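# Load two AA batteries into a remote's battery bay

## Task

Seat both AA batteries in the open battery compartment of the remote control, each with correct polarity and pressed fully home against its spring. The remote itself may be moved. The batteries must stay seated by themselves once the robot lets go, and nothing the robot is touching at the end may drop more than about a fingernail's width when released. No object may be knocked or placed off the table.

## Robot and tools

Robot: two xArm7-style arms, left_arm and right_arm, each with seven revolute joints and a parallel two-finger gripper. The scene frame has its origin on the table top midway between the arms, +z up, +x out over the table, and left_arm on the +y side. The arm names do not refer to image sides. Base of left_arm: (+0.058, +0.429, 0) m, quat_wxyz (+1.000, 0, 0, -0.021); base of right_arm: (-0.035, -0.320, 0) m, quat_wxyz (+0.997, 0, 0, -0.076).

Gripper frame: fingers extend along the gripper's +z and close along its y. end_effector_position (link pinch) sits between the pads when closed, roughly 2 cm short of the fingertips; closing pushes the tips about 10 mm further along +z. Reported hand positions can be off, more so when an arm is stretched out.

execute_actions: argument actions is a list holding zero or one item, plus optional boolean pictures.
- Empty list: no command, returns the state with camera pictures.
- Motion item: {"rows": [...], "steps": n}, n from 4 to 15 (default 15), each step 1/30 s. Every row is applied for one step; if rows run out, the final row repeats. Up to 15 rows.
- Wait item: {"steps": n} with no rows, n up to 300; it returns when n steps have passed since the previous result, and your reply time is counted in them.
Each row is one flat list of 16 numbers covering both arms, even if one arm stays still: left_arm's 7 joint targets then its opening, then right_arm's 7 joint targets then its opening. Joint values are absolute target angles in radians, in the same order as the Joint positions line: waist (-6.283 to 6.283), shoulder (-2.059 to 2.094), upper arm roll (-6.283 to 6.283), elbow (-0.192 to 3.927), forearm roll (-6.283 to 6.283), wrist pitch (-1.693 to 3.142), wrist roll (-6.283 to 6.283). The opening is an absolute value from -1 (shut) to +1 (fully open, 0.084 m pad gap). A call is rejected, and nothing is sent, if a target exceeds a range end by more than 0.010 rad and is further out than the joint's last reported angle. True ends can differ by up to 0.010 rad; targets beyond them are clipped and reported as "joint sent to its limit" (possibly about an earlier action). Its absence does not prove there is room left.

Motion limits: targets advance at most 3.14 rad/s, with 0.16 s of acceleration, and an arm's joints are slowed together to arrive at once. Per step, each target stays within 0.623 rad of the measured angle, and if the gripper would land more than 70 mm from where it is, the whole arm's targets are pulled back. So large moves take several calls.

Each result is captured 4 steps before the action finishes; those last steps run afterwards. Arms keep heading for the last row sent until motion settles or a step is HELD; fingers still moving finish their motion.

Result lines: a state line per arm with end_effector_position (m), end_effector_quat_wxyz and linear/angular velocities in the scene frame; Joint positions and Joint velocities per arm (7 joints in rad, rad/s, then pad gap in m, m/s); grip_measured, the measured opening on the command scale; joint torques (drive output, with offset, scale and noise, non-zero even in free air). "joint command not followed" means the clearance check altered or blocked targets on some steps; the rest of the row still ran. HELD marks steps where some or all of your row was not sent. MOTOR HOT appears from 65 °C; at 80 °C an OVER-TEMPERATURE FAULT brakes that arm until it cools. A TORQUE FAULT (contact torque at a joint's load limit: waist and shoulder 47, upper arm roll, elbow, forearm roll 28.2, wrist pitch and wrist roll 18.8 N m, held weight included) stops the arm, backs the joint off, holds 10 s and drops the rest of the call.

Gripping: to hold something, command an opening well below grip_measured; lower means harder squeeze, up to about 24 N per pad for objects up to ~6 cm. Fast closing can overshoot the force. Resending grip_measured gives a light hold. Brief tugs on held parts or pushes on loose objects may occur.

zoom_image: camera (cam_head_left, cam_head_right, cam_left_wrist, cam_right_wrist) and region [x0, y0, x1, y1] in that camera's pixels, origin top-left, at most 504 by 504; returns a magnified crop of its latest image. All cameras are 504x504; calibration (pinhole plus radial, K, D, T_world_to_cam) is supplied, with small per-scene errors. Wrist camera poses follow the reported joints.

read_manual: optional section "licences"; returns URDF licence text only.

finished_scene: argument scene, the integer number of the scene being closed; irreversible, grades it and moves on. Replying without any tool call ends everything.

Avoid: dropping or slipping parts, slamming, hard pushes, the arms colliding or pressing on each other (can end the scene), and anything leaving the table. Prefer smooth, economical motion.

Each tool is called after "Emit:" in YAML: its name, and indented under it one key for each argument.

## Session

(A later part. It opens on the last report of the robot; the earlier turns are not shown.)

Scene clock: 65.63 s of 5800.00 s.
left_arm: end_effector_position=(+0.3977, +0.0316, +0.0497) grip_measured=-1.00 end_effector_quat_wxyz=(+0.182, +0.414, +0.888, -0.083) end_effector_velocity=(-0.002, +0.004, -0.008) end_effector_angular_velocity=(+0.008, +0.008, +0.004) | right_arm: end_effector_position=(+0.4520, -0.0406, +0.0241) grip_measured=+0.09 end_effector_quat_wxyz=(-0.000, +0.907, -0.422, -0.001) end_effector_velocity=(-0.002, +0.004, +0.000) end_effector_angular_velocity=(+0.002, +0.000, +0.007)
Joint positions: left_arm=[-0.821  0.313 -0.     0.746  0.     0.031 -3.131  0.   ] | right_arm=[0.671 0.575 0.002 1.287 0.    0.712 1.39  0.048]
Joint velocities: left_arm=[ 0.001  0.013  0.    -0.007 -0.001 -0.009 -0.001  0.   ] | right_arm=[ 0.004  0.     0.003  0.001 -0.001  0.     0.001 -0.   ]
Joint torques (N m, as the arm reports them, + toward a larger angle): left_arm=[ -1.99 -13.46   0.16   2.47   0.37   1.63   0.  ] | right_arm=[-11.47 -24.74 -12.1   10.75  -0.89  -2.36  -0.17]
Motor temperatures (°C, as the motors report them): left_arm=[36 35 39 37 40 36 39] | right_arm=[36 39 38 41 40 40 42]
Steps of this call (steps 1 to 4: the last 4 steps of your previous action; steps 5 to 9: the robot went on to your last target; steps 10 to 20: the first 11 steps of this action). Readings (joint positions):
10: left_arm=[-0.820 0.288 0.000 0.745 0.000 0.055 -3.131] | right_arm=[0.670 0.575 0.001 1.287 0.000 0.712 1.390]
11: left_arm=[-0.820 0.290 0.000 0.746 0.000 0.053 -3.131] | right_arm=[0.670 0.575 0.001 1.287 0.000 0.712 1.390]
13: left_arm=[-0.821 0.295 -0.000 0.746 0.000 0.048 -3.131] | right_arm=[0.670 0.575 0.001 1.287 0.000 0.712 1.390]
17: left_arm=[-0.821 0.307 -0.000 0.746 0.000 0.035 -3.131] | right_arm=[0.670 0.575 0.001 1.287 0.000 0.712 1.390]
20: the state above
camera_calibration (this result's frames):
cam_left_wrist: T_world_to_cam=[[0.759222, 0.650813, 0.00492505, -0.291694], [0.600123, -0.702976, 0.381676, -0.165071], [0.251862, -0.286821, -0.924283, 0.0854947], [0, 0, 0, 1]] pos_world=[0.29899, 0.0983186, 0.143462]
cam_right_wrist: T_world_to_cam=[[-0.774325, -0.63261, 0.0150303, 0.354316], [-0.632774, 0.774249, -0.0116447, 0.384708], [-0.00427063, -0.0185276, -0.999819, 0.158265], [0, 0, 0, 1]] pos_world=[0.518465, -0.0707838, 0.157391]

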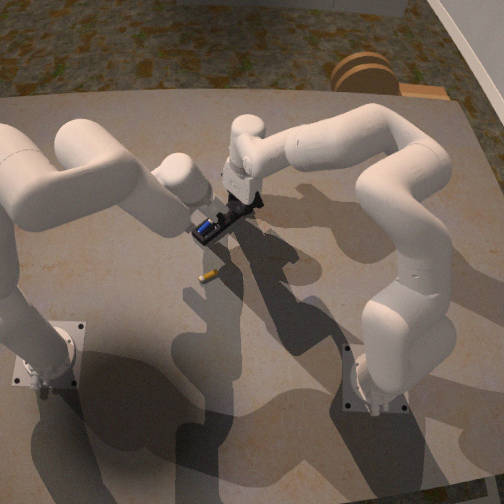

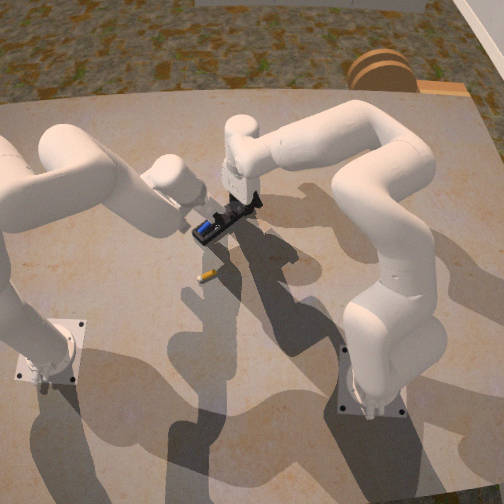

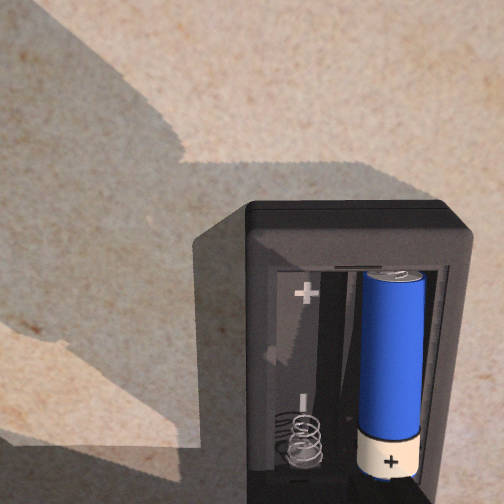

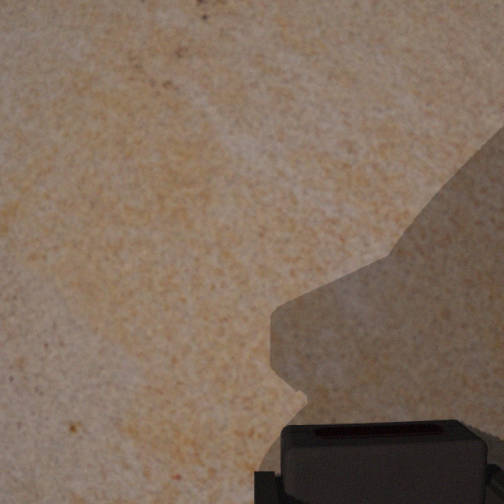

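Emit:
execute_actions:
  actions:
    - {"rows":[[-0.8205,0.316,0,0.748,0,0.032,-3.1315,-1,0.6694,0.5752,0,1.2869,0,0.7117,1.39,-0.3],[-0.8205,0.319,0,0.752,0,0.033,-3.1315,-1,0.6694,0.5752,0,1.2869,0,0.7117,1.39,-0.3],[-0.8205,0.322,0,0.756,0,0.034,-3.1315,-1,0.6694,0.5752,0,1.2869,0,0.7117,1.39,-0.3],[-0.8205,0.325,0,0.760,0,0.035,-3.1315,-1,0.6694,0.5752,0,1.2869,0,0.7117,1.39,-0.3]],"steps":12}
  pictures: true

Scene clock: 66.47 s of 5800.00 s.
left_arm: end_effector_position=(+0.3995, +0.0297, +0.0472) grip_measured=-1.00 end_effector_quat_wxyz=(+0.180, +0.414, +0.888, -0.082) end_effector_velocity=(+0.001, -0.001, +0.001) end_effector_angular_velocity=(-0.002, -0.002, -0.001) | right_arm: end_effector_position=(+0.4534, -0.0428, +0.0241) grip_measured=+0.09 end_effector_quat_wxyz=(+0.000, +0.906, -0.423, +0.000) end_effector_velocity=(+0.001, -0.002, +0.000) end_effector_angular_velocity=(-0.001, -0.000, -0.002)
Joint positions: left_arm=[-0.821  0.326 -0.     0.759 -0.     0.035 -3.132  0.   ] | right_arm=[ 0.669  0.575 -0.001  1.287 -0.     0.712  1.39   0.048]
Joint velocities: left_arm=[ 0.    -0.    -0.     0.004 -0.     0.002  0.001  0.   ] | right_arm=[-0.002 -0.    -0.001  0.    -0.001  0.001 -0.    -0.   ]
Joint torques (N m, as the arm reports them, + toward a larger angle): left_arm=[ -1.55 -13.23   0.18   2.09   0.44   1.64   0.08] | right_arm=[-14.65 -24.65 -15.64  10.74  -1.56  -2.42  -0.25]
Motor temperatures (°C, as the motors report them): left_arm=[36 35 39 37 40 36 39] | right_arm=[36 39 38 41 40 40 42]
Steps of this call (steps 1 to 4: the last 4 steps of your previous action; steps 5 to 15: the robot went on to your last target; steps 16 to 17: nothing new was sent; steps 18 to 25: the first 8 steps of this action). Readings (joint positions):
18: left_arm=[-0.821 0.313 -0.000 0.745 0.000 0.031 -3.131] | right_arm=[0.670 0.575 0.002 1.287 0.000 0.712 1.390]
19: left_arm=[-0.821 0.314 -0.000 0.746 0.000 0.032 -3.132] | right_arm=[0.670 0.575 0.001 1.287 0.000 0.712 1.390]
21: left_arm=[-0.821 0.320 -0.000 0.752 -0.000 0.034 -3.132] | right_arm=[0.670 0.575 0.001 1.287 0.000 0.712 1.390]
25: the state above
camera_calibration (this result's frames):
cam_left_wrist: T_world_to_cam=[[0.759038, 0.651028, 0.00496048, -0.291765], [0.601377, -0.704028, 0.377745, -0.166876], [0.249415, -0.28374, -0.925896, 0.0831847], [0, 0, 0, 1]] pos_world=[0.301068, 0.0960646, 0.141504]
cam_right_wrist: T_world_to_cam=[[-0.776769, -0.629608, 0.014971, 0.355246], [-0.629778, 0.776658, -0.0134618, 0.38612], [-0.0031517, -0.0198851, -0.999797, 0.15766], [0, 0, 0, 1]] pos_world=[0.51961, -0.0730824, 0.157507]

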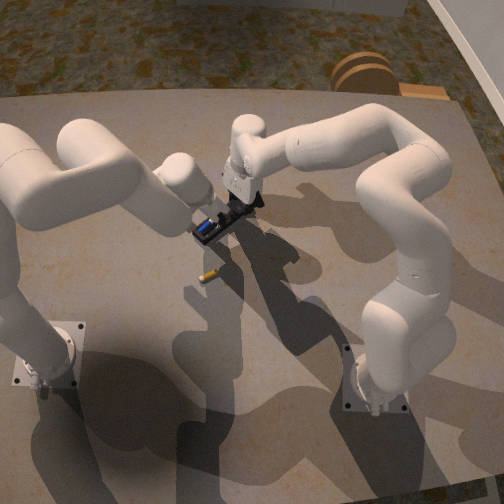

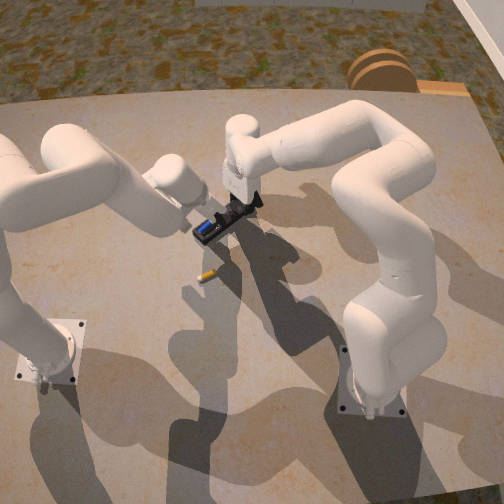

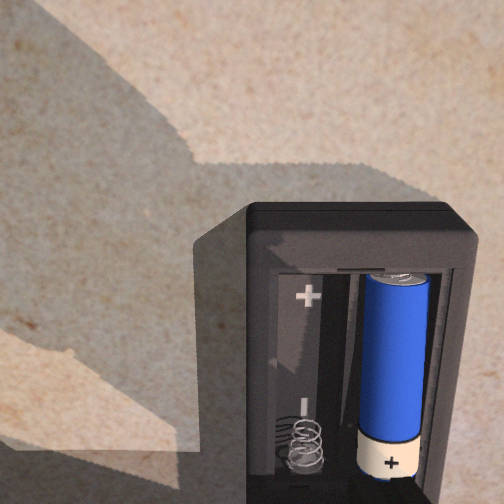

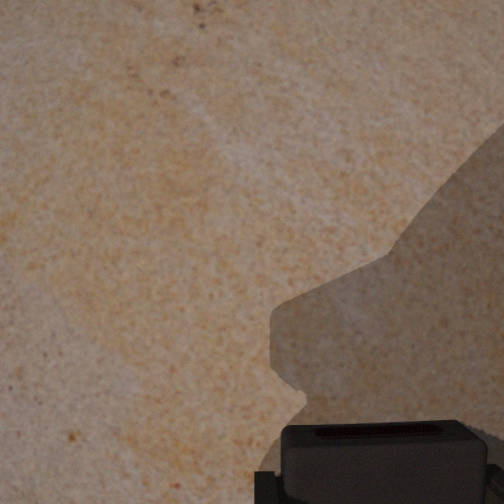

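Emit:
zoom_image:
  camera: "cam_left_wrist"
  region: [300,250,500,504]

Region (300, 250, 500, 504) of cam_left_wrist's 504x504 image, scaled by 1.984, with more detail than that image has; it fills the left 397 columns of this view, and the rest is white.

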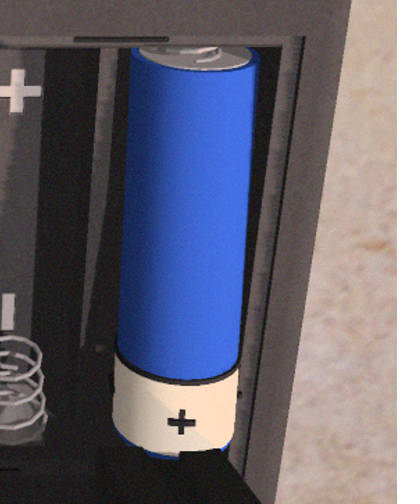

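Emit:
execute_actions:
  actions:
    - {"rows":[[-0.8205,0.327,0,0.764,0,0.037,-3.1315,-1,0.6694,0.5752,0,1.2869,0,0.7117,1.39,-0.3],[-0.8205,0.329,0,0.768,0,0.039,-3.1315,-1,0.6694,0.5752,0,1.2869,0,0.7117,1.39,-0.3],[-0.8205,0.331,0,0.772,0,0.041,-3.1315,-1,0.6694,0.5752,0,1.2869,0,0.7117,1.39,-0.3],[-0.8205,0.333,0,0.776,0,0.043,-3.1315,-1,0.6694,0.5752,0,1.2869,0,0.7117,1.39,-0.3],[-0.8205,0.335,0,0.780,0,0.045,-3.1315,-1,0.6694,0.5752,0,1.2869,0,0.7117,1.39,-0.3],[-0.8205,0.337,0,0.784,0,0.047,-3.1315,-1,0.6694,0.5752,0,1.2869,0,0.7117,1.39,-0.3]],"steps":14}
  pictures: true

Scene clock: 67.53 s of 5800.00 s.
left_arm: end_effector_position=(+0.4030, +0.0256, +0.0471) grip_measured=-1.00 end_effector_quat_wxyz=(+0.179, +0.414, +0.889, -0.081) end_effector_velocity=(+0.001, -0.001, +0.001) end_effector_angular_velocity=(-0.000, -0.001, -0.000) | right_arm: end_effector_position=(+0.4546, -0.0450, +0.0241) grip_measured=+0.09 end_effector_quat_wxyz=(+0.001, +0.905, -0.425, +0.001) end_effector_velocity=(-0.001, +0.002, +0.000) end_effector_angular_velocity=(+0.000, -0.000, +0.005)
Joint positions: left_arm=[-0.821  0.338 -0.     0.782 -0.     0.048 -3.132  0.   ] | right_arm=[ 0.668  0.575 -0.003  1.287 -0.     0.712  1.39   0.048]
Joint velocities: left_arm=[-0.     0.001  0.     0.004 -0.     0.002  0.001  0.   ] | right_arm=[ 0.002 -0.001  0.002 -0.001 -0.002 -0.    -0.001 -0.   ]
Joint torques (N m, as the arm reports them, + toward a larger angle): left_arm=[ -0.98 -15.87   0.58   5.89   0.51   0.08   0.12] | right_arm=[ -6.   -25.01  -7.08  10.55  -0.39  -2.12  -0.35]
Motor temperatures (°C, as the motors report them): left_arm=[36 35 39 37 40 36 39] | right_arm=[36 39 39 41 40 40 42]
Steps of this call (steps 1 to 4: the last 4 steps of your previous action; steps 5 to 15: the robot went on to your last target; steps 16 to 22: nothing new was sent; steps 23 to 32: the first 10 steps of this action). Readings (joint positions):
23: left_arm=[-0.821 0.325 -0.000 0.760 -0.000 0.035 -3.132] | right_arm=[0.669 0.575 -0.001 1.287 -0.000 0.712 1.390]
24: left_arm=[-0.821 0.326 -0.000 0.761 -0.000 0.037 -3.132] | right_arm=[0.669 0.575 -0.001 1.287 -0.000 0.712 1.390]
26: left_arm=[-0.821 0.330 -0.000 0.767 -0.000 0.040 -3.132] | right_arm=[0.669 0.575 -0.001 1.287 -0.000 0.712 1.390]
30: left_arm=[-0.821 0.337 -0.000 0.780 -0.000 0.048 -3.132] | right_arm=[0.668 0.575 -0.003 1.287 -0.000 0.712 1.390]
32: the state above
camera_calibration (this result's frames):
cam_left_wrist: T_world_to_cam=[[0.759095, 0.650962, 0.00492603, -0.291724], [0.602075, -0.704924, 0.374951, -0.171927], [0.247551, -0.281658, -0.927031, 0.0817765], [0, 0, 0, 1]] pos_world=[0.304715, 0.0917388, 0.141711]
cam_right_wrist: T_world_to_cam=[[-0.77893, -0.626925, 0.0152604, 0.355929], [-0.627106, 0.778786, -0.0151786, 0.387514], [-0.00236876, -0.0213929, -0.999768, 0.157194], [0, 0, 0, 1]] pos_world=[0.520629, -0.0752864, 0.157608]

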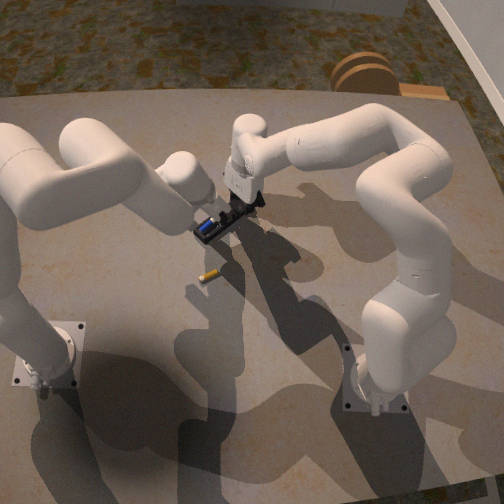

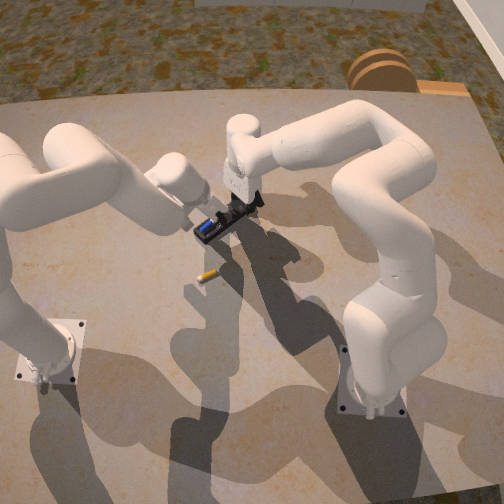

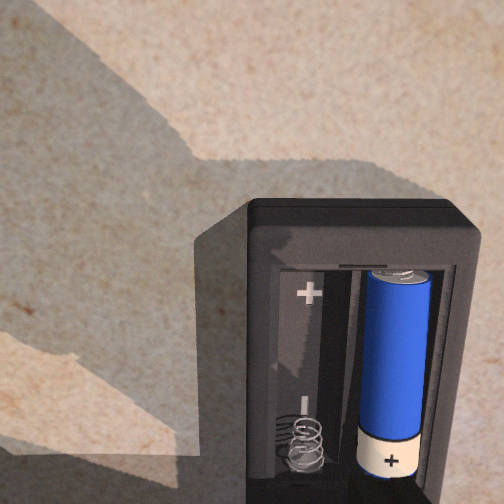

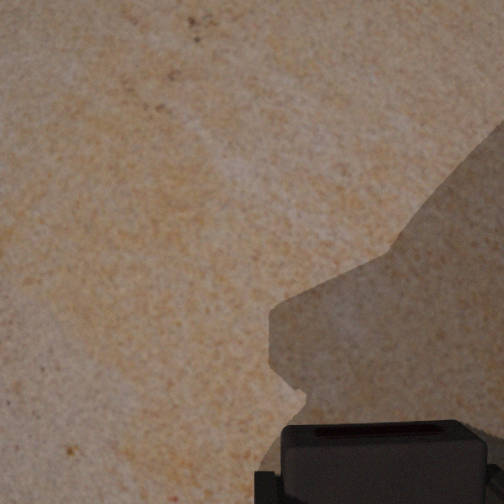

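Emit:
execute_actions:
  actions:
    - {"rows":[[-0.8205,0.339,0,0.788,0,0.049,-3.1315,-1,0.6694,0.5752,0,1.2869,0,0.7117,1.39,-0.3],[-0.8205,0.341,0,0.792,0,0.051,-3.1315,-1,0.6694,0.5752,0,1.2869,0,0.7117,1.39,-0.3],[-0.8205,0.343,0,0.796,0,0.053,-3.1315,-1,0.6694,0.5752,0,1.2869,0,0.7117,1.39,-0.3],[-0.8205,0.345,0,0.800,0,0.055,-3.1315,-1,0.6694,0.5752,0,1.2869,0,0.7117,1.39,-0.3],[-0.8205,0.347,0,0.804,0,0.057,-3.1315,-1,0.6694,0.5752,0,1.2869,0,0.7117,1.39,-0.3]],"steps":12}
  pictures: true

Scene clock: 68.13 s of 5800.00 s.
left_arm: end_effector_position=(+0.4067, +0.0216, +0.0479) grip_measured=-1.00 end_effector_quat_wxyz=(+0.179, +0.414, +0.889, -0.081) end_effector_velocity=(+0.007, -0.011, +0.010) end_effector_angular_velocity=(-0.019, -0.017, -0.005) | right_arm: end_effector_position=(+0.4543, -0.0444, +0.0241) grip_measured=+0.09 end_effector_quat_wxyz=(+0.000, +0.906, -0.424, +0.001) end_effector_velocity=(-0.002, +0.005, +0.000) end_effector_angular_velocity=(+0.004, +0.001, +0.007)
Joint positions: left_arm=[-0.82   0.348  0.     0.802 -0.     0.058 -3.132  0.   ] | right_arm=[ 0.668  0.575 -0.003  1.287 -0.     0.712  1.39   0.048]
Joint velocities: left_arm=[-0.002  0.002 -0.001  0.029  0.001  0.001  0.001  0.   ] | right_arm=[ 0.003 -0.     0.006 -0.     0.001 -0.     0.    -0.   ]
Joint torques (N m, as the arm reports them, + toward a larger angle): left_arm=[ -1.89 -17.96   0.12   8.45   0.68  -1.3    0.01] | right_arm=[  1.02 -25.35  -0.2   10.49   0.42  -1.78  -0.36]
Motor temperatures (°C, as the motors report them): left_arm=[35 35 39 37 40 36 39] | right_arm=[36 39 39 41 40 40 42]
Steps of this call (steps 1 to 4: the last 4 steps of your previous action; steps 5 to 10: the robot went on to your last target; steps 11 to 18: the first 8 steps of this action). Readings (joint positions):
11: left_arm=[-0.820 0.338 0.000 0.783 -0.000 0.048 -3.132] | right_arm=[0.668 0.575 -0.002 1.287 -0.000 0.712 1.390]
12: left_arm=[-0.820 0.338 0.000 0.784 -0.000 0.049 -3.132] | right_arm=[0.668 0.575 -0.002 1.287 -0.000 0.712 1.390]
14: left_arm=[-0.820 0.342 0.000 0.790 -0.000 0.053 -3.132] | right_arm=[0.668 0.575 -0.002 1.287 -0.000 0.712 1.390]
18: the state above
camera_calibration (this result's frames):
cam_left_wrist: T_world_to_cam=[[0.758784, 0.651323, 0.00503094, -0.29189], [0.60225, -0.704513, 0.375441, -0.177396], [0.248078, -0.281849, -0.926832, 0.0802836], [0, 0, 0, 1]] pos_world=[0.308401, 0.0877649, 0.14248]
cam_right_wrist: T_world_to_cam=[[-0.77828, -0.627733, 0.0152015, 0.355698], [-0.627912, 0.778146, -0.0146927, 0.387152], [-0.00260593, -0.0209802, -0.999776, 0.157334], [0, 0, 0, 1]] pos_world=[0.52034, -0.0746761, 0.15758]

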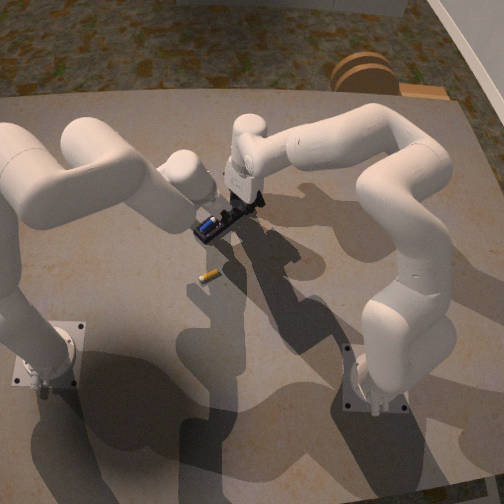

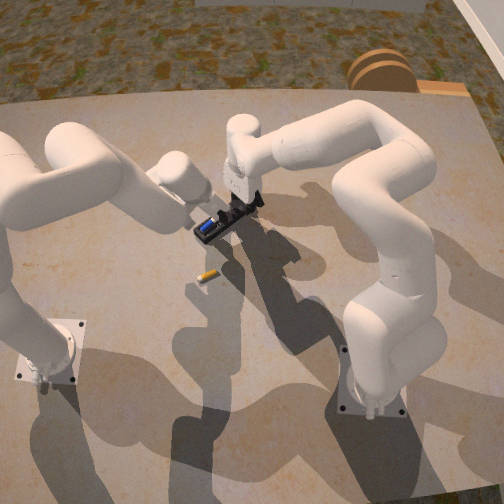

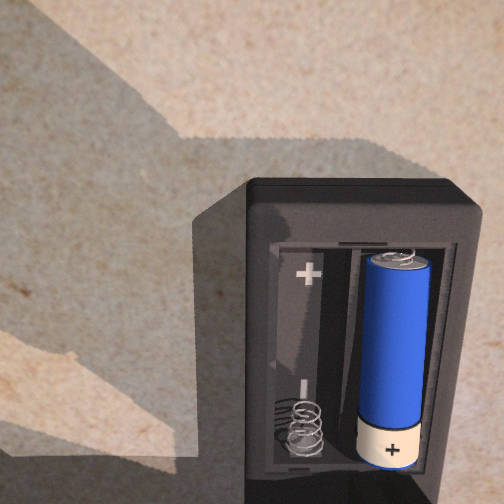

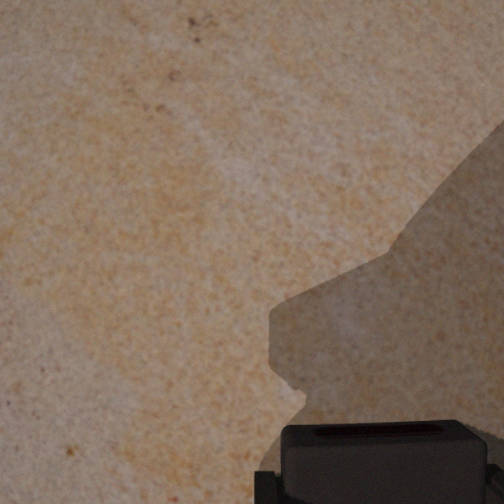

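Emit:
execute_actions:
  actions:
    - {"rows":[[-0.8205,0.335,0,0.808,0,0.073,-3.1315,-1,0.6694,0.5752,0,1.2869,0,0.7117,1.39,-0.3],[-0.8205,0.322,0,0.808,0,0.086,-3.1315,-1,0.6694,0.5752,0,1.2869,0,0.7117,1.39,-0.3],[-0.8205,0.31,0,0.808,0,0.098,-3.1315,-1,0.6694,0.5752,0,1.2869,0,0.7117,1.39,-0.3],[-0.8205,0.31,0,0.808,0,0.098,-3.1315,-1,0.6694,0.5752,0,1.2869,0,0.7117,1.39,-0.3],[-0.8205,0.31,0,0.808,0,0.098,-3.1315,-1,0.6694,0.5752,0,1.2869,0,0.7117,1.39,-0.3],[-0.8205,0.31,0,0.808,0,0.098,-3.1315,-1,0.6694,0.5752,0,1.2869,0,0.7117,1.39,-0.3],[-0.8205,0.294,0,0.78,0,0.086,-3.1315,-1,0.6694,0.5752,0,1.2869,0,0.7117,1.39,-0.3],[-0.8205,0.278,0,0.75,0,0.072,-3.1315,-1,0.6694,0.5752,0,1.2869,0,0.7117,1.39,-0.3],[-0.8205,0.2615,0,0.7219,0,0.0604,-3.1315,-1,0.6694,0.5752,0,1.2869,0,0.7117,1.39,-0.3]],"steps":15}

Emit:
execute_actions:
  actions:
    - {"rows":[[-0.8205,0.2615,0,0.7219,0,0.0604,-3.1315,-1,0.6694,0.5752,0,1.2869,0,0.7117,1.39,-0.3],[-0.8205,0.2615,0,0.7219,0,0.0604,-3.1315,-1,0.6694,0.5752,0,1.2869,0,0.7117,1.39,-0.3],[-0.8205,0.2615,0,0.7219,0,0.0604,-3.1315,-1,0.6694,0.5752,0,1.2869,0,0.7117,1.39,-0.3],[-0.8205,0.2675,0,0.7222,0,0.0547,-3.1315,-1,0.6694,0.5752,0,1.2869,0,0.7117,1.39,-0.3],[-0.8205,0.2735,0,0.7224,0,0.0489,-3.1315,-1,0.6694,0.5752,0,1.2869,0,0.7117,1.39,-0.3],[-0.8205,0.2795,0,0.7227,0,0.0432,-3.1315,-1,0.6694,0.5752,0,1.2869,0,0.7117,1.39,-0.3],[-0.8205,0.2855,0,0.7229,0,0.0374,-3.1315,-1,0.6694,0.5752,0,1.2869,0,0.7117,1.39,-0.3],[-0.8205,0.2915,0,0.7232,0,0.0317,-3.1315,-1,0.6694,0.5752,0,1.2869,0,0.7117,1.39,-0.3],[-0.8205,0.2965,0,0.7234,0,0.0269,-3.1315,-1,0.6694,0.5752,0,1.2869,0,0.7117,1.39,-0.3],[-0.8205,0.3015,0,0.7236,0,0.0221,-3.1315,-1,0.6694,0.5752,0,1.2869,0,0.7117,1.39,-0.3]],"steps":15}
  pictures: true

Scene clock: 69.50 s of 5800.00 s.
left_arm: end_effector_position=(+0.3961, +0.0338, +0.0620) grip_measured=-1.00 end_effector_quat_wxyz=(+0.180, +0.414, +0.888, -0.082) end_effector_velocity=(-0.113, +0.130, -0.048) end_effector_angular_velocity=(+0.093, +0.081, -0.001) | right_arm: end_effector_position=(+0.4530, -0.0424, +0.0241) grip_measured=+0.09 end_effector_quat_wxyz=(-0.000, +0.906, -0.423, -0.000) end_effector_velocity=(+0.000, -0.000, +0.000) end_effector_angular_velocity=(-0.000, -0.001, -0.001)
Joint positions: left_arm=[-0.82   0.271  0.     0.737 -0.     0.068 -3.131  0.   ] | right_arm=[ 0.669  0.575 -0.     1.287  0.     0.712  1.39   0.048]
Joint velocities: left_arm=[-0.001 -0.268 -0.001 -0.547 -0.001 -0.156 -0.     0.   ] | right_arm=[-0.001 -0.001 -0.     0.    -0.001  0.     0.     0.   ]
Joint torques (N m, as the arm reports them, + toward a larger angle): left_arm=[ -2.03 -13.59   0.14  12.68   0.68  -1.36   0.06] | right_arm=[  0.57 -25.25  -0.29  10.41   0.52  -1.82  -0.35]
Motor temperatures (°C, as the motors report them): left_arm=[35 35 39 37 40 36 39] | right_arm=[36 39 38 41 40 40 42]
Steps of this call (steps 1 to 4: the last 4 steps of your previous action; steps 5 to 15: the robot went on to your last target; steps 16 to 30: nothing new was sent; steps 31 to 41: the first 11 steps of this action). Readings (joint positions):
31: left_arm=[-0.820 0.347 0.000 0.804 0.000 0.058 -3.132] | right_arm=[0.669 0.575 -0.000 1.287 0.000 0.712 1.390]
32: left_arm=[-0.820 0.343 0.000 0.805 -0.000 0.064 -3.131] | right_arm=[0.669 0.575 -0.000 1.287 0.000 0.712 1.390]
34: left_arm=[-0.820 0.324 0.000 0.806 -0.000 0.086 -3.131] | right_arm=[0.669 0.575 -0.000 1.287 0.000 0.712 1.390]
38: left_arm=[-0.821 0.304 -0.000 0.803 0.000 0.092 -3.132] | right_arm=[0.669 0.575 -0.000 1.287 0.000 0.712 1.390]
41: the state above

Scene clock: 70.00 s of 5800.00 s.
left_arm: end_effector_position=(+0.3933, +0.0370, +0.0495) grip_measured=-1.00 end_effector_quat_wxyz=(+0.180, +0.414, +0.888, -0.082) end_effector_velocity=(-0.002, +0.004, -0.048) end_effector_angular_velocity=(+0.011, +0.009, +0.002) | right_arm: end_effector_position=(+0.4530, -0.0424, +0.0241) grip_measured=+0.09 end_effector_quat_wxyz=(-0.000, +0.906, -0.423, -0.000) end_effector_velocity=(-0.000, +0.001, -0.000) end_effector_angular_velocity=(+0.001, -0.000, +0.001)
Joint positions: left_arm=[-0.82   0.298  0.     0.723 -0.     0.027 -3.131  0.   ] | right_arm=[ 0.669  0.575 -0.     1.287  0.     0.712  1.39   0.048]
Joint velocities: left_arm=[ 0.002  0.133  0.     0.002  0.    -0.117 -0.     0.   ] | right_arm=[ 0.001 -0.     0.    -0.001  0.001 -0.001 -0.001 -0.   ]
Joint torques (N m, as the arm reports them, + toward a larger angle): left_arm=[ -2.06 -18.77   0.17   8.71   0.69  -1.25   0.15] | right_arm=[  0.5  -25.34  -0.4   10.47   0.5   -1.76  -0.3 ]
Motor temperatures (°C, as the motors report them): left_arm=[35 35 39 37 40 36 39] | right_arm=[36 39 38 41 40 40 42]
Steps of this call (steps 1 to 4: the last 4 steps of your previous action; steps 5 to 15: the first 11 steps of this action). Readings (joint positions):
5: left_arm=[-0.821 0.262 -0.000 0.722 0.000 0.061 -3.131] | right_arm=[0.669 0.575 -0.000 1.287 0.000 0.712 1.390]
6: left_arm=[-0.820 0.262 0.000 0.723 0.000 0.060 -3.132] | right_arm=[0.669 0.575 -0.000 1.287 -0.000 0.712 1.390]
8: left_arm=[-0.820 0.262 0.000 0.723 0.000 0.060 -3.132] | right_arm=[0.669 0.575 -0.000 1.287 0.000 0.712 1.390]
12: left_arm=[-0.821 0.280 -0.000 0.723 0.000 0.042 -3.132] | right_arm=[0.669 0.575 -0.000 1.287 0.000 0.712 1.390]
15: the state above
camera_calibration (this result's frames):
cam_left_wrist: T_world_to_cam=[[0.759004, 0.651067, 0.00497591, -0.291801], [0.601335, -0.703917, 0.378017, -0.158853], [0.249617, -0.283924, -0.925785, 0.0887896], [0, 0, 0, 1]] pos_world=[0.294839, 0.103372, 0.143701]
cam_right_wrist: T_world_to_cam=[[-0.77616, -0.630356, 0.015072, 0.354972], [-0.630527, 0.776057, -0.0130761, 0.385839], [-0.00345417, -0.0196524, -0.999801, 0.157812], [0, 0, 0, 1]] pos_world=[0.519341, -0.0725732, 0.157475]

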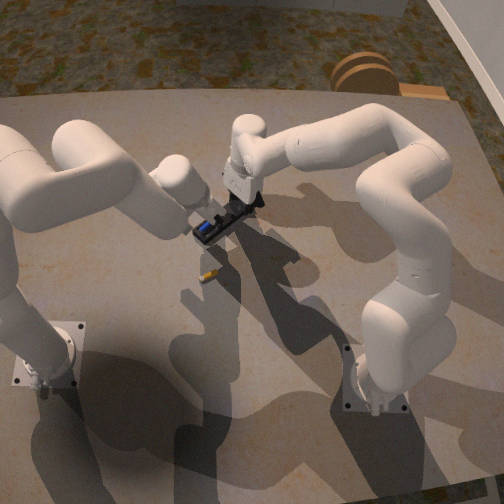

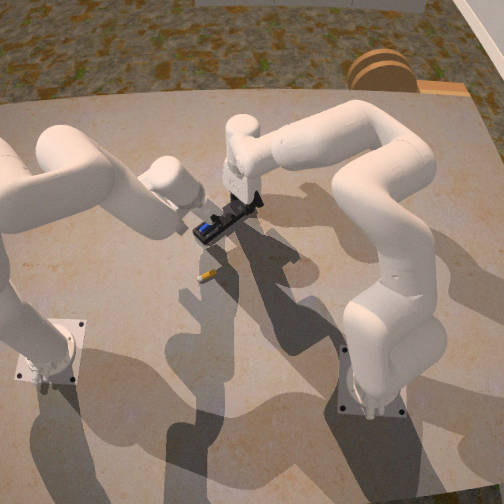

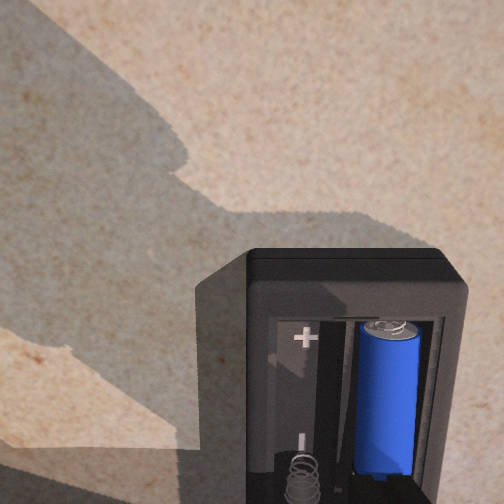

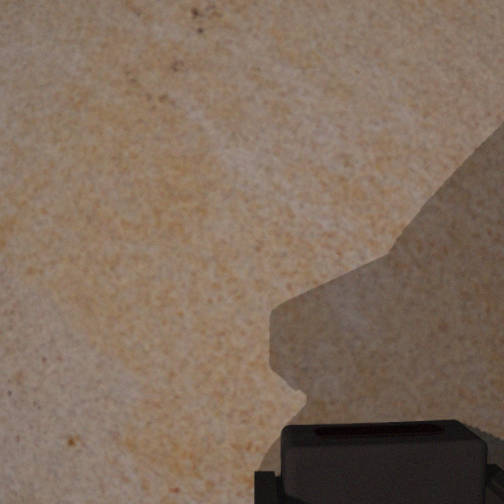

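Continue down slowly.

Emit:
execute_actions:
  actions:
    - {"rows":[[-0.8205,0.304,0,0.7237,0,0.0197,-3.1315,-1,0.6694,0.5752,0,1.2869,0,0.7117,1.39,-0.3],[-0.8205,0.3065,0,0.7238,0,0.0173,-3.1315,-1,0.6694,0.5752,0,1.2869,0,0.7117,1.39,-0.3],[-0.8205,0.309,0,0.7239,0,0.0149,-3.1315,-1,0.6694,0.5752,0,1.2869,0,0.7117,1.39,-0.3],[-0.8205,0.3115,0,0.724,0,0.0125,-3.1315,-1,0.6694,0.5752,0,1.2869,0,0.7117,1.39,-0.3],[-0.8205,0.314,0,0.7242,0,0.0102,-3.1315,-1,0.6694,0.5752,0,1.2869,0,0.7117,1.39,-0.3]],"steps":14}
  pictures: true

Scene clock: 70.47 s of 5800.00 s.
left_arm: end_effector_position=(+0.3951, +0.0358, +0.0466) grip_measured=-1.00 end_effector_quat_wxyz=(+0.184, +0.413, +0.888, -0.083) end_effector_velocity=(-0.001, +0.001, -0.002) end_effector_angular_velocity=(+0.004, +0.002, -0.003) | right_arm: end_effector_position=(+0.4535, -0.0431, +0.0241) grip_measured=+0.09 end_effector_quat_wxyz=(+0.000, +0.906, -0.423, +0.000) end_effector_velocity=(-0.000, +0.001, -0.000) end_effector_angular_velocity=(+0.001, +0.001, +0.000)
Joint positions: left_arm=[-0.82   0.311  0.001  0.726 -0.     0.009 -3.131  0.   ] | right_arm=[ 0.669  0.575 -0.001  1.287 -0.     0.712  1.39   0.048]
Joint velocities: left_arm=[ 0.     0.003 -0.001 -0.002  0.001 -0.001  0.002  0.   ] | right_arm=[ 0.     0.     0.001  0.     0.001  0.001 -0.     0.   ]
Joint torques (N m, as the arm reports them, + toward a larger angle): left_arm=[ -3.21 -10.5   -0.99   5.97   0.77  -0.26   0.06] | right_arm=[  2.42 -25.22   1.24  10.52   0.72  -1.82  -0.34]
Motor temperatures (°C, as the motors report them): left_arm=[35 35 39 37 40 36 39] | right_arm=[36 39 38 41 40 40 42]
Steps of this call (steps 1 to 4: the last 4 steps of your previous action; steps 5 to 14: the first 10 steps of this action). Readings (joint positions):
5: left_arm=[-0.820 0.301 0.000 0.724 -0.000 0.022 -3.131] | right_arm=[0.669 0.575 -0.000 1.287 -0.000 0.712 1.390]
6: left_arm=[-0.820 0.302 0.000 0.724 -0.000 0.021 -3.131] | right_arm=[0.669 0.575 -0.000 1.287 -0.000 0.712 1.390]
8: left_arm=[-0.820 0.305 0.000 0.725 -0.000 0.016 -3.132] | right_arm=[0.669 0.575 -0.000 1.287 -0.000 0.712 1.390]
12: left_arm=[-0.820 0.311 0.001 0.726 -0.000 0.009 -3.132] | right_arm=[0.669 0.575 -0.001 1.287 -0.000 0.712 1.390]
14: the state above
camera_calibration (this result's frames):
cam_left_wrist: T_world_to_cam=[[0.758354, 0.651822, 0.00513613, -0.292078], [0.600133, -0.701249, 0.384824, -0.159647], [0.254439, -0.288751, -0.922976, 0.0834958], [0, 0, 0, 1]] pos_world=[0.296063, 0.10254, 0.140001]
cam_right_wrist: T_world_to_cam=[[-0.776901, -0.629438, 0.0152331, 0.355178], [-0.629614, 0.776788, -0.0136544, 0.386315], [-0.00323827, -0.0201991, -0.999791, 0.157677], [0, 0, 0, 1]] pos_world=[0.519678, -0.0733375, 0.157509]

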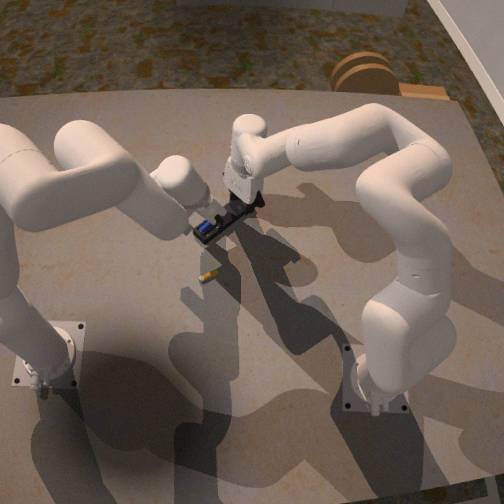

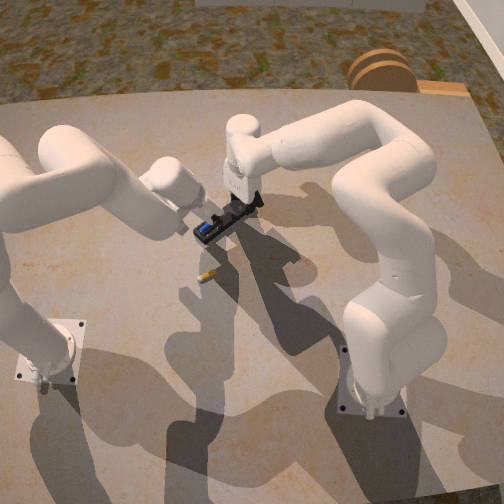

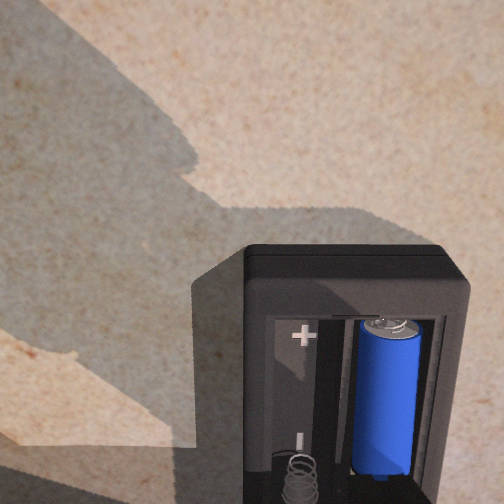

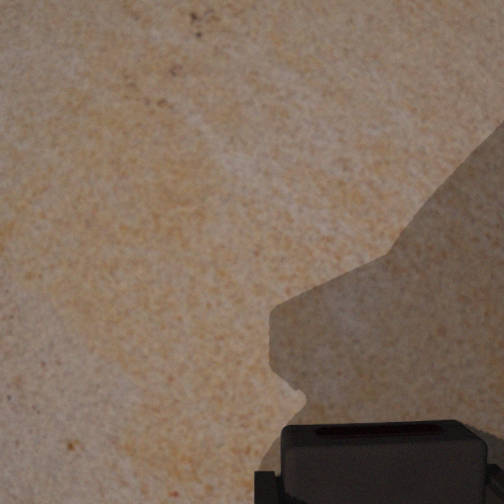

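Emit:
execute_actions:
  actions:
    - {"rows":[[-0.8205,0.29,0,0.73,0,0.04,-3.1315,-1,0.6694,0.5752,0,1.2869,0,0.7117,1.39,-0.3],[-0.8205,0.27,0,0.75,0,0.08,-3.1315,-1,0.6694,0.5752,0,1.2869,0,0.7117,1.39,-0.3],[-0.8205,0.25,0,0.77,0,0.12,-3.1315,-1,0.6694,0.5752,0,1.2869,0,0.7117,1.39,-0.3]],"steps":15}
  pictures: true

Scene clock: 70.97 s of 5800.00 s.
left_arm: end_effector_position=(+0.4006, +0.0280, +0.0751) grip_measured=-1.00 end_effector_quat_wxyz=(+0.179, +0.414, +0.889, -0.081) end_effector_velocity=(-0.010, +0.021, -0.027) end_effector_angular_velocity=(+0.050, +0.043, +0.014) | right_arm: end_effector_position=(+0.4527, -0.0417, +0.0241) grip_measured=+0.09 end_effector_quat_wxyz=(-0.000, +0.906, -0.422, -0.000) end_effector_velocity=(+0.004, -0.007, -0.000) end_effector_angular_velocity=(-0.005, -0.002, -0.011)
Joint positions: left_arm=[-0.821  0.252 -0.     0.768  0.     0.121 -3.132  0.   ] | right_arm=[0.67  0.575 0.001 1.287 0.    0.712 1.39  0.048]
Joint velocities: left_arm=[ 0.004  0.022  0.006 -0.035 -0.004  0.009 -0.     0.   ] | right_arm=[-0.005  0.    -0.008  0.    -0.001  0.     0.001  0.   ]
Joint torques (N m, as the arm reports them, + toward a larger angle): left_arm=[ -1.96 -17.92   0.08   9.86   0.68  -1.43   0.1 ] | right_arm=[  0.4  -25.28  -0.78  10.43   0.3   -1.77  -0.33]
Motor temperatures (°C, as the motors report them): left_arm=[35 35 39 37 40 36 39] | right_arm=[36 39 38 41 40 40 42]
Steps of this call (steps 1 to 4: the last 4 steps of your previous action; steps 5 to 15: the first 11 steps of this action). Readings (joint positions):
5: left_arm=[-0.820 0.311 0.001 0.726 -0.000 0.010 -3.131] | right_arm=[0.669 0.575 -0.001 1.287 -0.000 0.712 1.390]
6: left_arm=[-0.820 0.307 0.001 0.727 -0.000 0.019 -3.131] | right_arm=[0.669 0.575 -0.001 1.287 -0.000 0.712 1.390]
8: left_arm=[-0.821 0.284 -0.001 0.738 0.000 0.071 -3.131] | right_arm=[0.669 0.575 0.001 1.287 0.000 0.712 1.390]
12: left_arm=[-0.821 0.250 -0.001 0.772 0.000 0.118 -3.132] | right_arm=[0.670 0.575 0.002 1.287 0.000 0.712 1.390]
15: the state above
camera_calibration (this result's frames):
cam_left_wrist: T_world_to_cam=[[0.759412, 0.650591, 0.00489812, -0.29174], [0.601739, -0.705211, 0.37495, -0.179183], [0.247393, -0.281794, -0.927032, 0.109081], [0, 0, 0, 1]] pos_world=[0.302386, 0.0941793, 0.169735]
cam_right_wrist: T_world_to_cam=[[-0.775545, -0.631115, 0.0149471, 0.354798], [-0.631282, 0.775451, -0.0125932, 0.385436], [-0.00364295, -0.0192024, -0.999809, 0.157929], [0, 0, 0, 1]] pos_world=[0.519055, -0.0719359, 0.15745]

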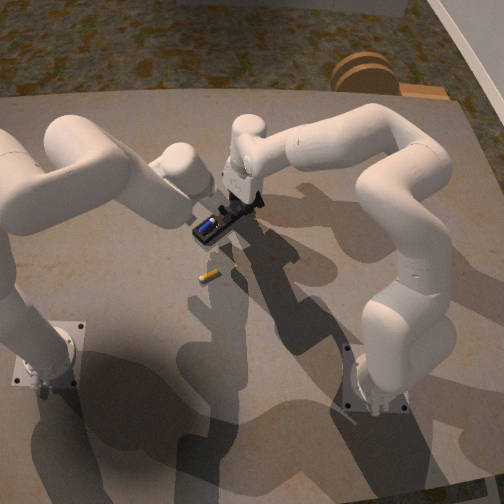

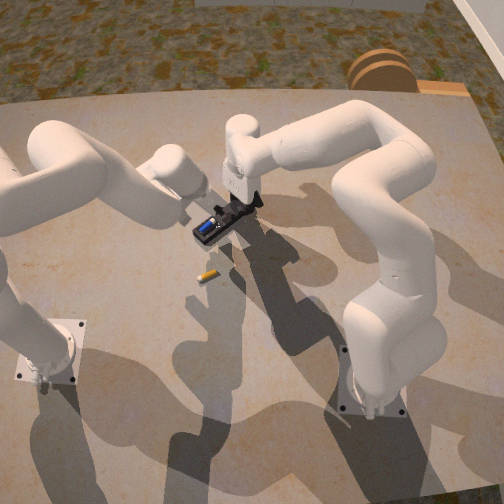

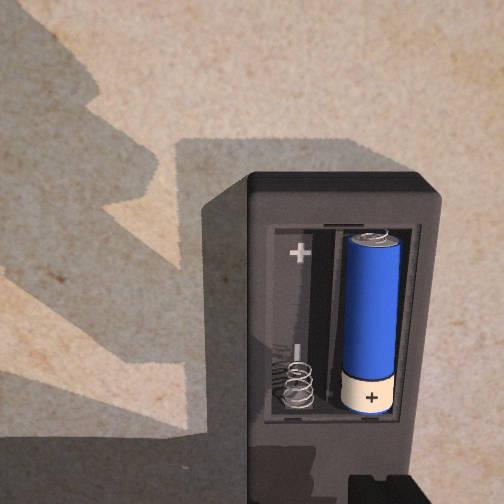

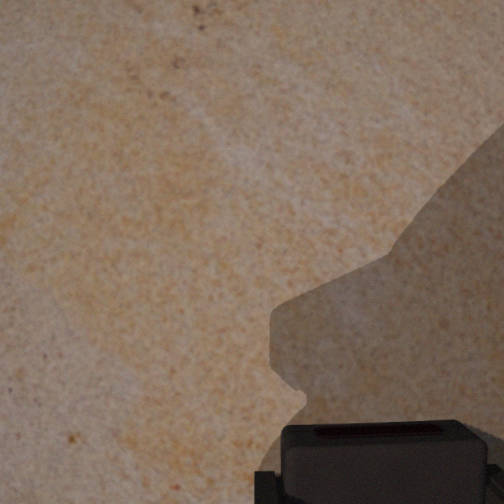

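Emit:
zoom_image:
  camera: "cam_left_wrist"
  region: [240,200,450,440]

Region (240, 200, 450, 440) of cam_left_wrist's 504x504 image, scaled by 2.100, with more detail than that image has; it fills the left 441 columns of this view, and the rest is white.

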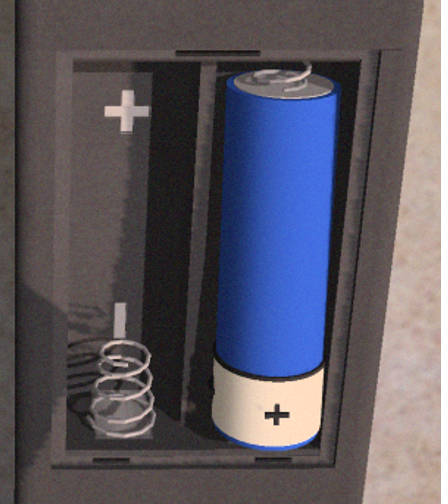

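Emit:
execute_actions:
  actions:
    - {"rows":[[-0.8205,0.268,0,0.755,0,0.087,-3.1315,-1,0.6694,0.5752,0,1.2869,0,0.7117,1.39,-0.3],[-0.8205,0.285,0,0.7413,0,0.0563,-3.1315,-1,0.6694,0.5752,0,1.2869,0,0.7117,1.39,-0.3],[-0.8205,0.298,0,0.7413,0,0.0433,-3.1315,-1,0.6694,0.5752,0,1.2869,0,0.7117,1.39,-0.3],[-0.8205,0.298,0,0.7413,0,0.0433,-3.1315,-1,0.6694,0.5752,0,1.2869,0,0.7117,1.39,-0.3],[-0.8205,0.298,0,0.7413,0,0.0433,-3.1315,-1,0.6694,0.5752,0,1.2869,0,0.7117,1.39,-0.3],[-0.8205,0.298,0,0.7413,0,0.0433,-3.1315,-1,0.6694,0.5752,0,1.2869,0,0.7117,1.39,-0.3],[-0.8205,0.304,0,0.7413,0,0.0373,-3.1315,-1,0.6694,0.5752,0,1.2869,0,0.7117,1.39,-0.3],[-0.8205,0.309,0,0.7413,0,0.0323,-3.1315,-1,0.6694,0.5752,0,1.2869,0,0.7117,1.39,-0.3],[-0.8205,0.314,0,0.7413,0,0.0273,-3.1315,-1,0.6694,0.5752,0,1.2869,0,0.7117,1.39,-0.3],[-0.8205,0.318,0,0.7413,0,0.0233,-3.1315,-1,0.6694,0.5752,0,1.2869,0,0.7117,1.39,-0.3],[-0.8205,0.322,0,0.7413,0,0.0193,-3.1315,-1,0.6694,0.5752,0,1.2869,0,0.7117,1.39,-0.3]],"steps":15}

Emit:
execute_actions:
  actions:
    - {"rows":[[-0.8205,0.322,0,0.7413,0,0.0193,-3.1315,-1,0.6694,0.5752,0,1.2869,0,0.7117,1.39,-0.3],[-0.8205,0.322,0,0.7413,0,0.0193,-3.1315,-1,0.6694,0.5752,0,1.2869,0,0.7117,1.39,-0.3],[-0.8205,0.3205,0,0.738,0,0.0175,-3.1315,-1,0.6694,0.5752,0,1.2869,0,0.7117,1.39,-0.3],[-0.8205,0.319,0,0.735,0,0.016,-3.1315,-1,0.6694,0.5752,0,1.2869,0,0.7117,1.39,-0.3],[-0.8205,0.3175,0,0.732,0,0.0145,-3.1315,-1,0.6694,0.5752,0,1.2869,0,0.7117,1.39,-0.3],[-0.8205,0.316,0,0.729,0,0.013,-3.1315,-1,0.6694,0.5752,0,1.2869,0,0.7117,1.39,-0.3],[-0.8205,0.3145,0,0.726,0,0.0115,-3.1315,-1,0.6694,0.5752,0,1.2869,0,0.7117,1.39,-0.3],[-0.8205,0.313,0,0.723,0,0.010,-3.1315,-1,0.6694,0.5752,0,1.2869,0,0.7117,1.39,-0.3]],"steps":15}
  pictures: true

Scene clock: 72.77 s of 5800.00 s.
left_arm: end_effector_position=(+0.3972, +0.0324, +0.0486) grip_measured=-1.00 end_effector_quat_wxyz=(+0.182, +0.414, +0.888, -0.083) end_effector_velocity=(+0.003, -0.002, -0.038) end_effector_angular_velocity=(-0.015, -0.014, -0.001) | right_arm: end_effector_position=(+0.4530, -0.0424, +0.0241) grip_measured=+0.09 end_effector_quat_wxyz=(-0.000, +0.906, -0.423, -0.000) end_effector_velocity=(-0.000, -0.000, -0.000) end_effector_angular_velocity=(-0.000, +0.000, -0.001)
Joint positions: left_arm=[-0.821  0.314 -0.     0.743  0.     0.027 -3.132  0.   ] | right_arm=[ 0.669  0.575  0.     1.287 -0.     0.712  1.39   0.048]
Joint velocities: left_arm=[ 0.001  0.121  0.     0.005 -0.001 -0.136  0.002  0.   ] | right_arm=[-0.     0.    -0.    -0.     0.    -0.     0.001  0.   ]
Joint torques (N m, as the arm reports them, + toward a larger angle): left_arm=[ -1.95 -16.16   0.05   7.96   0.47  -1.13   0.07] | right_arm=[  0.08 -25.44  -0.96  10.5    0.35  -1.77  -0.36]
Motor temperatures (°C, as the motors report them): left_arm=[35 35 39 37 40 36 39] | right_arm=[36 39 38 41 40 40 42]
Steps of this call (steps 1 to 4: the last 4 steps of your previous action; steps 5 to 15: the robot went on to your last target; steps 16 to 43: nothing new was sent; steps 44 to 54: the first 11 steps of this action). Readings (joint positions):
44: left_arm=[-0.821 0.250 -0.000 0.770 -0.000 0.119 -3.131] | right_arm=[0.669 0.575 0.000 1.287 0.000 0.712 1.390]
45: left_arm=[-0.821 0.253 -0.000 0.767 0.000 0.110 -3.132] | right_arm=[0.669 0.575 0.000 1.287 0.000 0.712 1.390]
47: left_arm=[-0.821 0.276 -0.000 0.753 0.000 0.068 -3.132] | right_arm=[0.669 0.575 0.000 1.287 0.000 0.712 1.390]
51: left_arm=[-0.820 0.303 0.000 0.738 -0.000 0.042 -3.131] | right_arm=[0.669 0.575 0.000 1.287 0.000 0.712 1.390]
54: the state above

Scene clock: 73.27 s of 5800.00 s.
left_arm: end_effector_position=(+0.3952, +0.0357, +0.0466) grip_measured=-1.00 end_effector_quat_wxyz=(+0.184, +0.413, +0.888, -0.083) end_effector_velocity=(-0.004, +0.004, -0.002) end_effector_angular_velocity=(+0.004, +0.004, +0.001) | right_arm: end_effector_position=(+0.4532, -0.0427, +0.0241) grip_measured=+0.09 end_effector_quat_wxyz=(+0.000, +0.906, -0.423, +0.000) end_effector_velocity=(-0.000, -0.000, -0.000) end_effector_angular_velocity=(-0.001, +0.000, +0.002)
Joint positions: left_arm=[-0.82   0.311  0.001  0.726 -0.     0.008 -3.131  0.   ] | right_arm=[ 0.669  0.575 -0.     1.287 -0.     0.712  1.39   0.048]
Joint velocities: left_arm=[-0.001 -0.005 -0.    -0.015 -0.001 -0.003 -0.001  0.   ] | right_arm=[-0.     0.     0.    -0.    -0.001  0.    -0.001 -0.   ]
Joint torques (N m, as the arm reports them, + toward a larger angle): left_arm=[ -3.54 -10.87  -1.39   4.06   0.8    0.95   0.  ] | right_arm=[  1.76 -25.4    0.81  10.47   0.58  -1.84  -0.35]
Motor temperatures (°C, as the motors report them): left_arm=[35 35 39 37 40 36 39] | right_arm=[36 39 38 41 40 40 42]
Steps of this call (steps 1 to 4: the last 4 steps of your previous action; steps 5 to 15: the first 11 steps of this action). Readings (joint positions):
5: left_arm=[-0.820 0.319 0.000 0.744 -0.000 0.018 -3.131] | right_arm=[0.669 0.575 -0.001 1.287 -0.000 0.712 1.390]
6: left_arm=[-0.820 0.319 0.000 0.744 -0.000 0.018 -3.131] | right_arm=[0.669 0.575 -0.001 1.287 -0.000 0.712 1.390]
8: left_arm=[-0.820 0.319 0.000 0.742 -0.000 0.017 -3.131] | right_arm=[0.669 0.575 -0.001 1.287 -0.000 0.712 1.390]
12: left_arm=[-0.820 0.314 0.000 0.732 -0.000 0.011 -3.131] | right_arm=[0.669 0.575 -0.000 1.287 -0.000 0.712 1.390]
15: the state above
camera_calibration (this result's frames):
cam_left_wrist: T_world_to_cam=[[0.758355, 0.651822, 0.00515929, -0.292098], [0.599988, -0.701099, 0.385324, -0.159738], [0.25478, -0.289117, -0.922767, 0.0832918], [0, 0, 0, 1]] pos_world=[0.296133, 0.102485, 0.139917]
cam_right_wrist: T_world_to_cam=[[-0.776521, -0.629909, 0.0151298, 0.355082], [-0.630082, 0.776414, -0.0133515, 0.386061], [-0.00333676, -0.0199007, -0.999796, 0.157742], [0, 0, 0, 1]] pos_world=[0.519505, -0.0729348, 0.157492]

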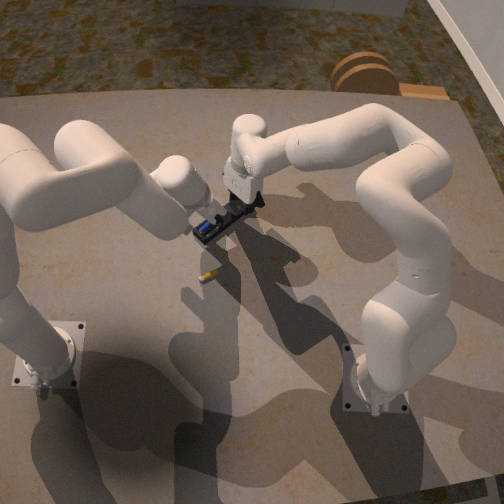

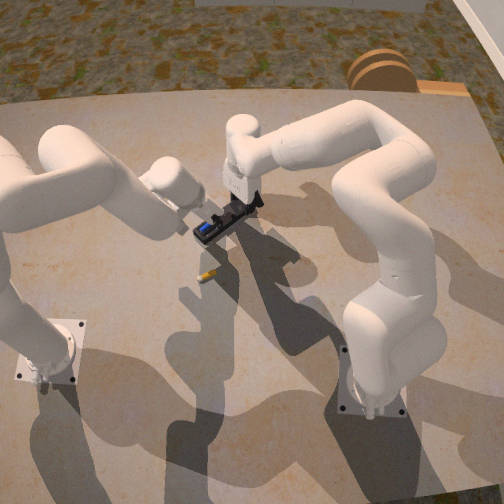

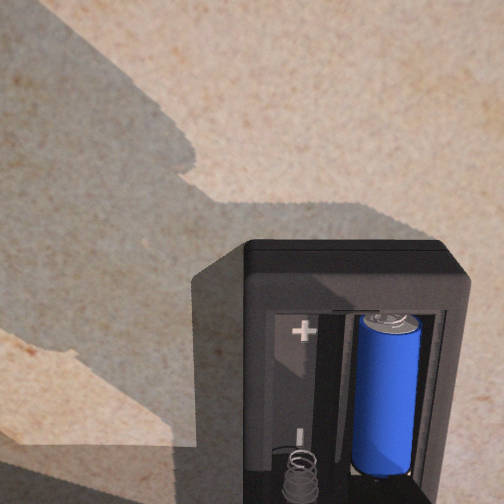

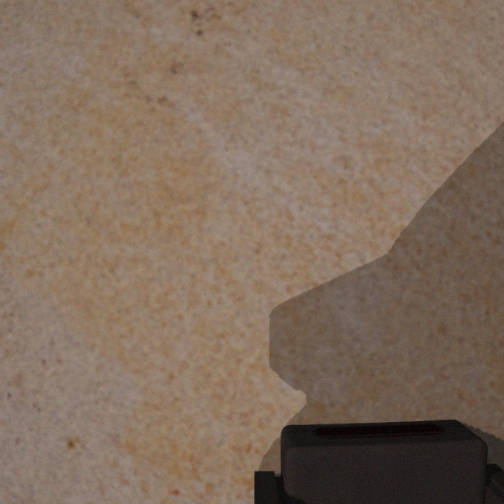

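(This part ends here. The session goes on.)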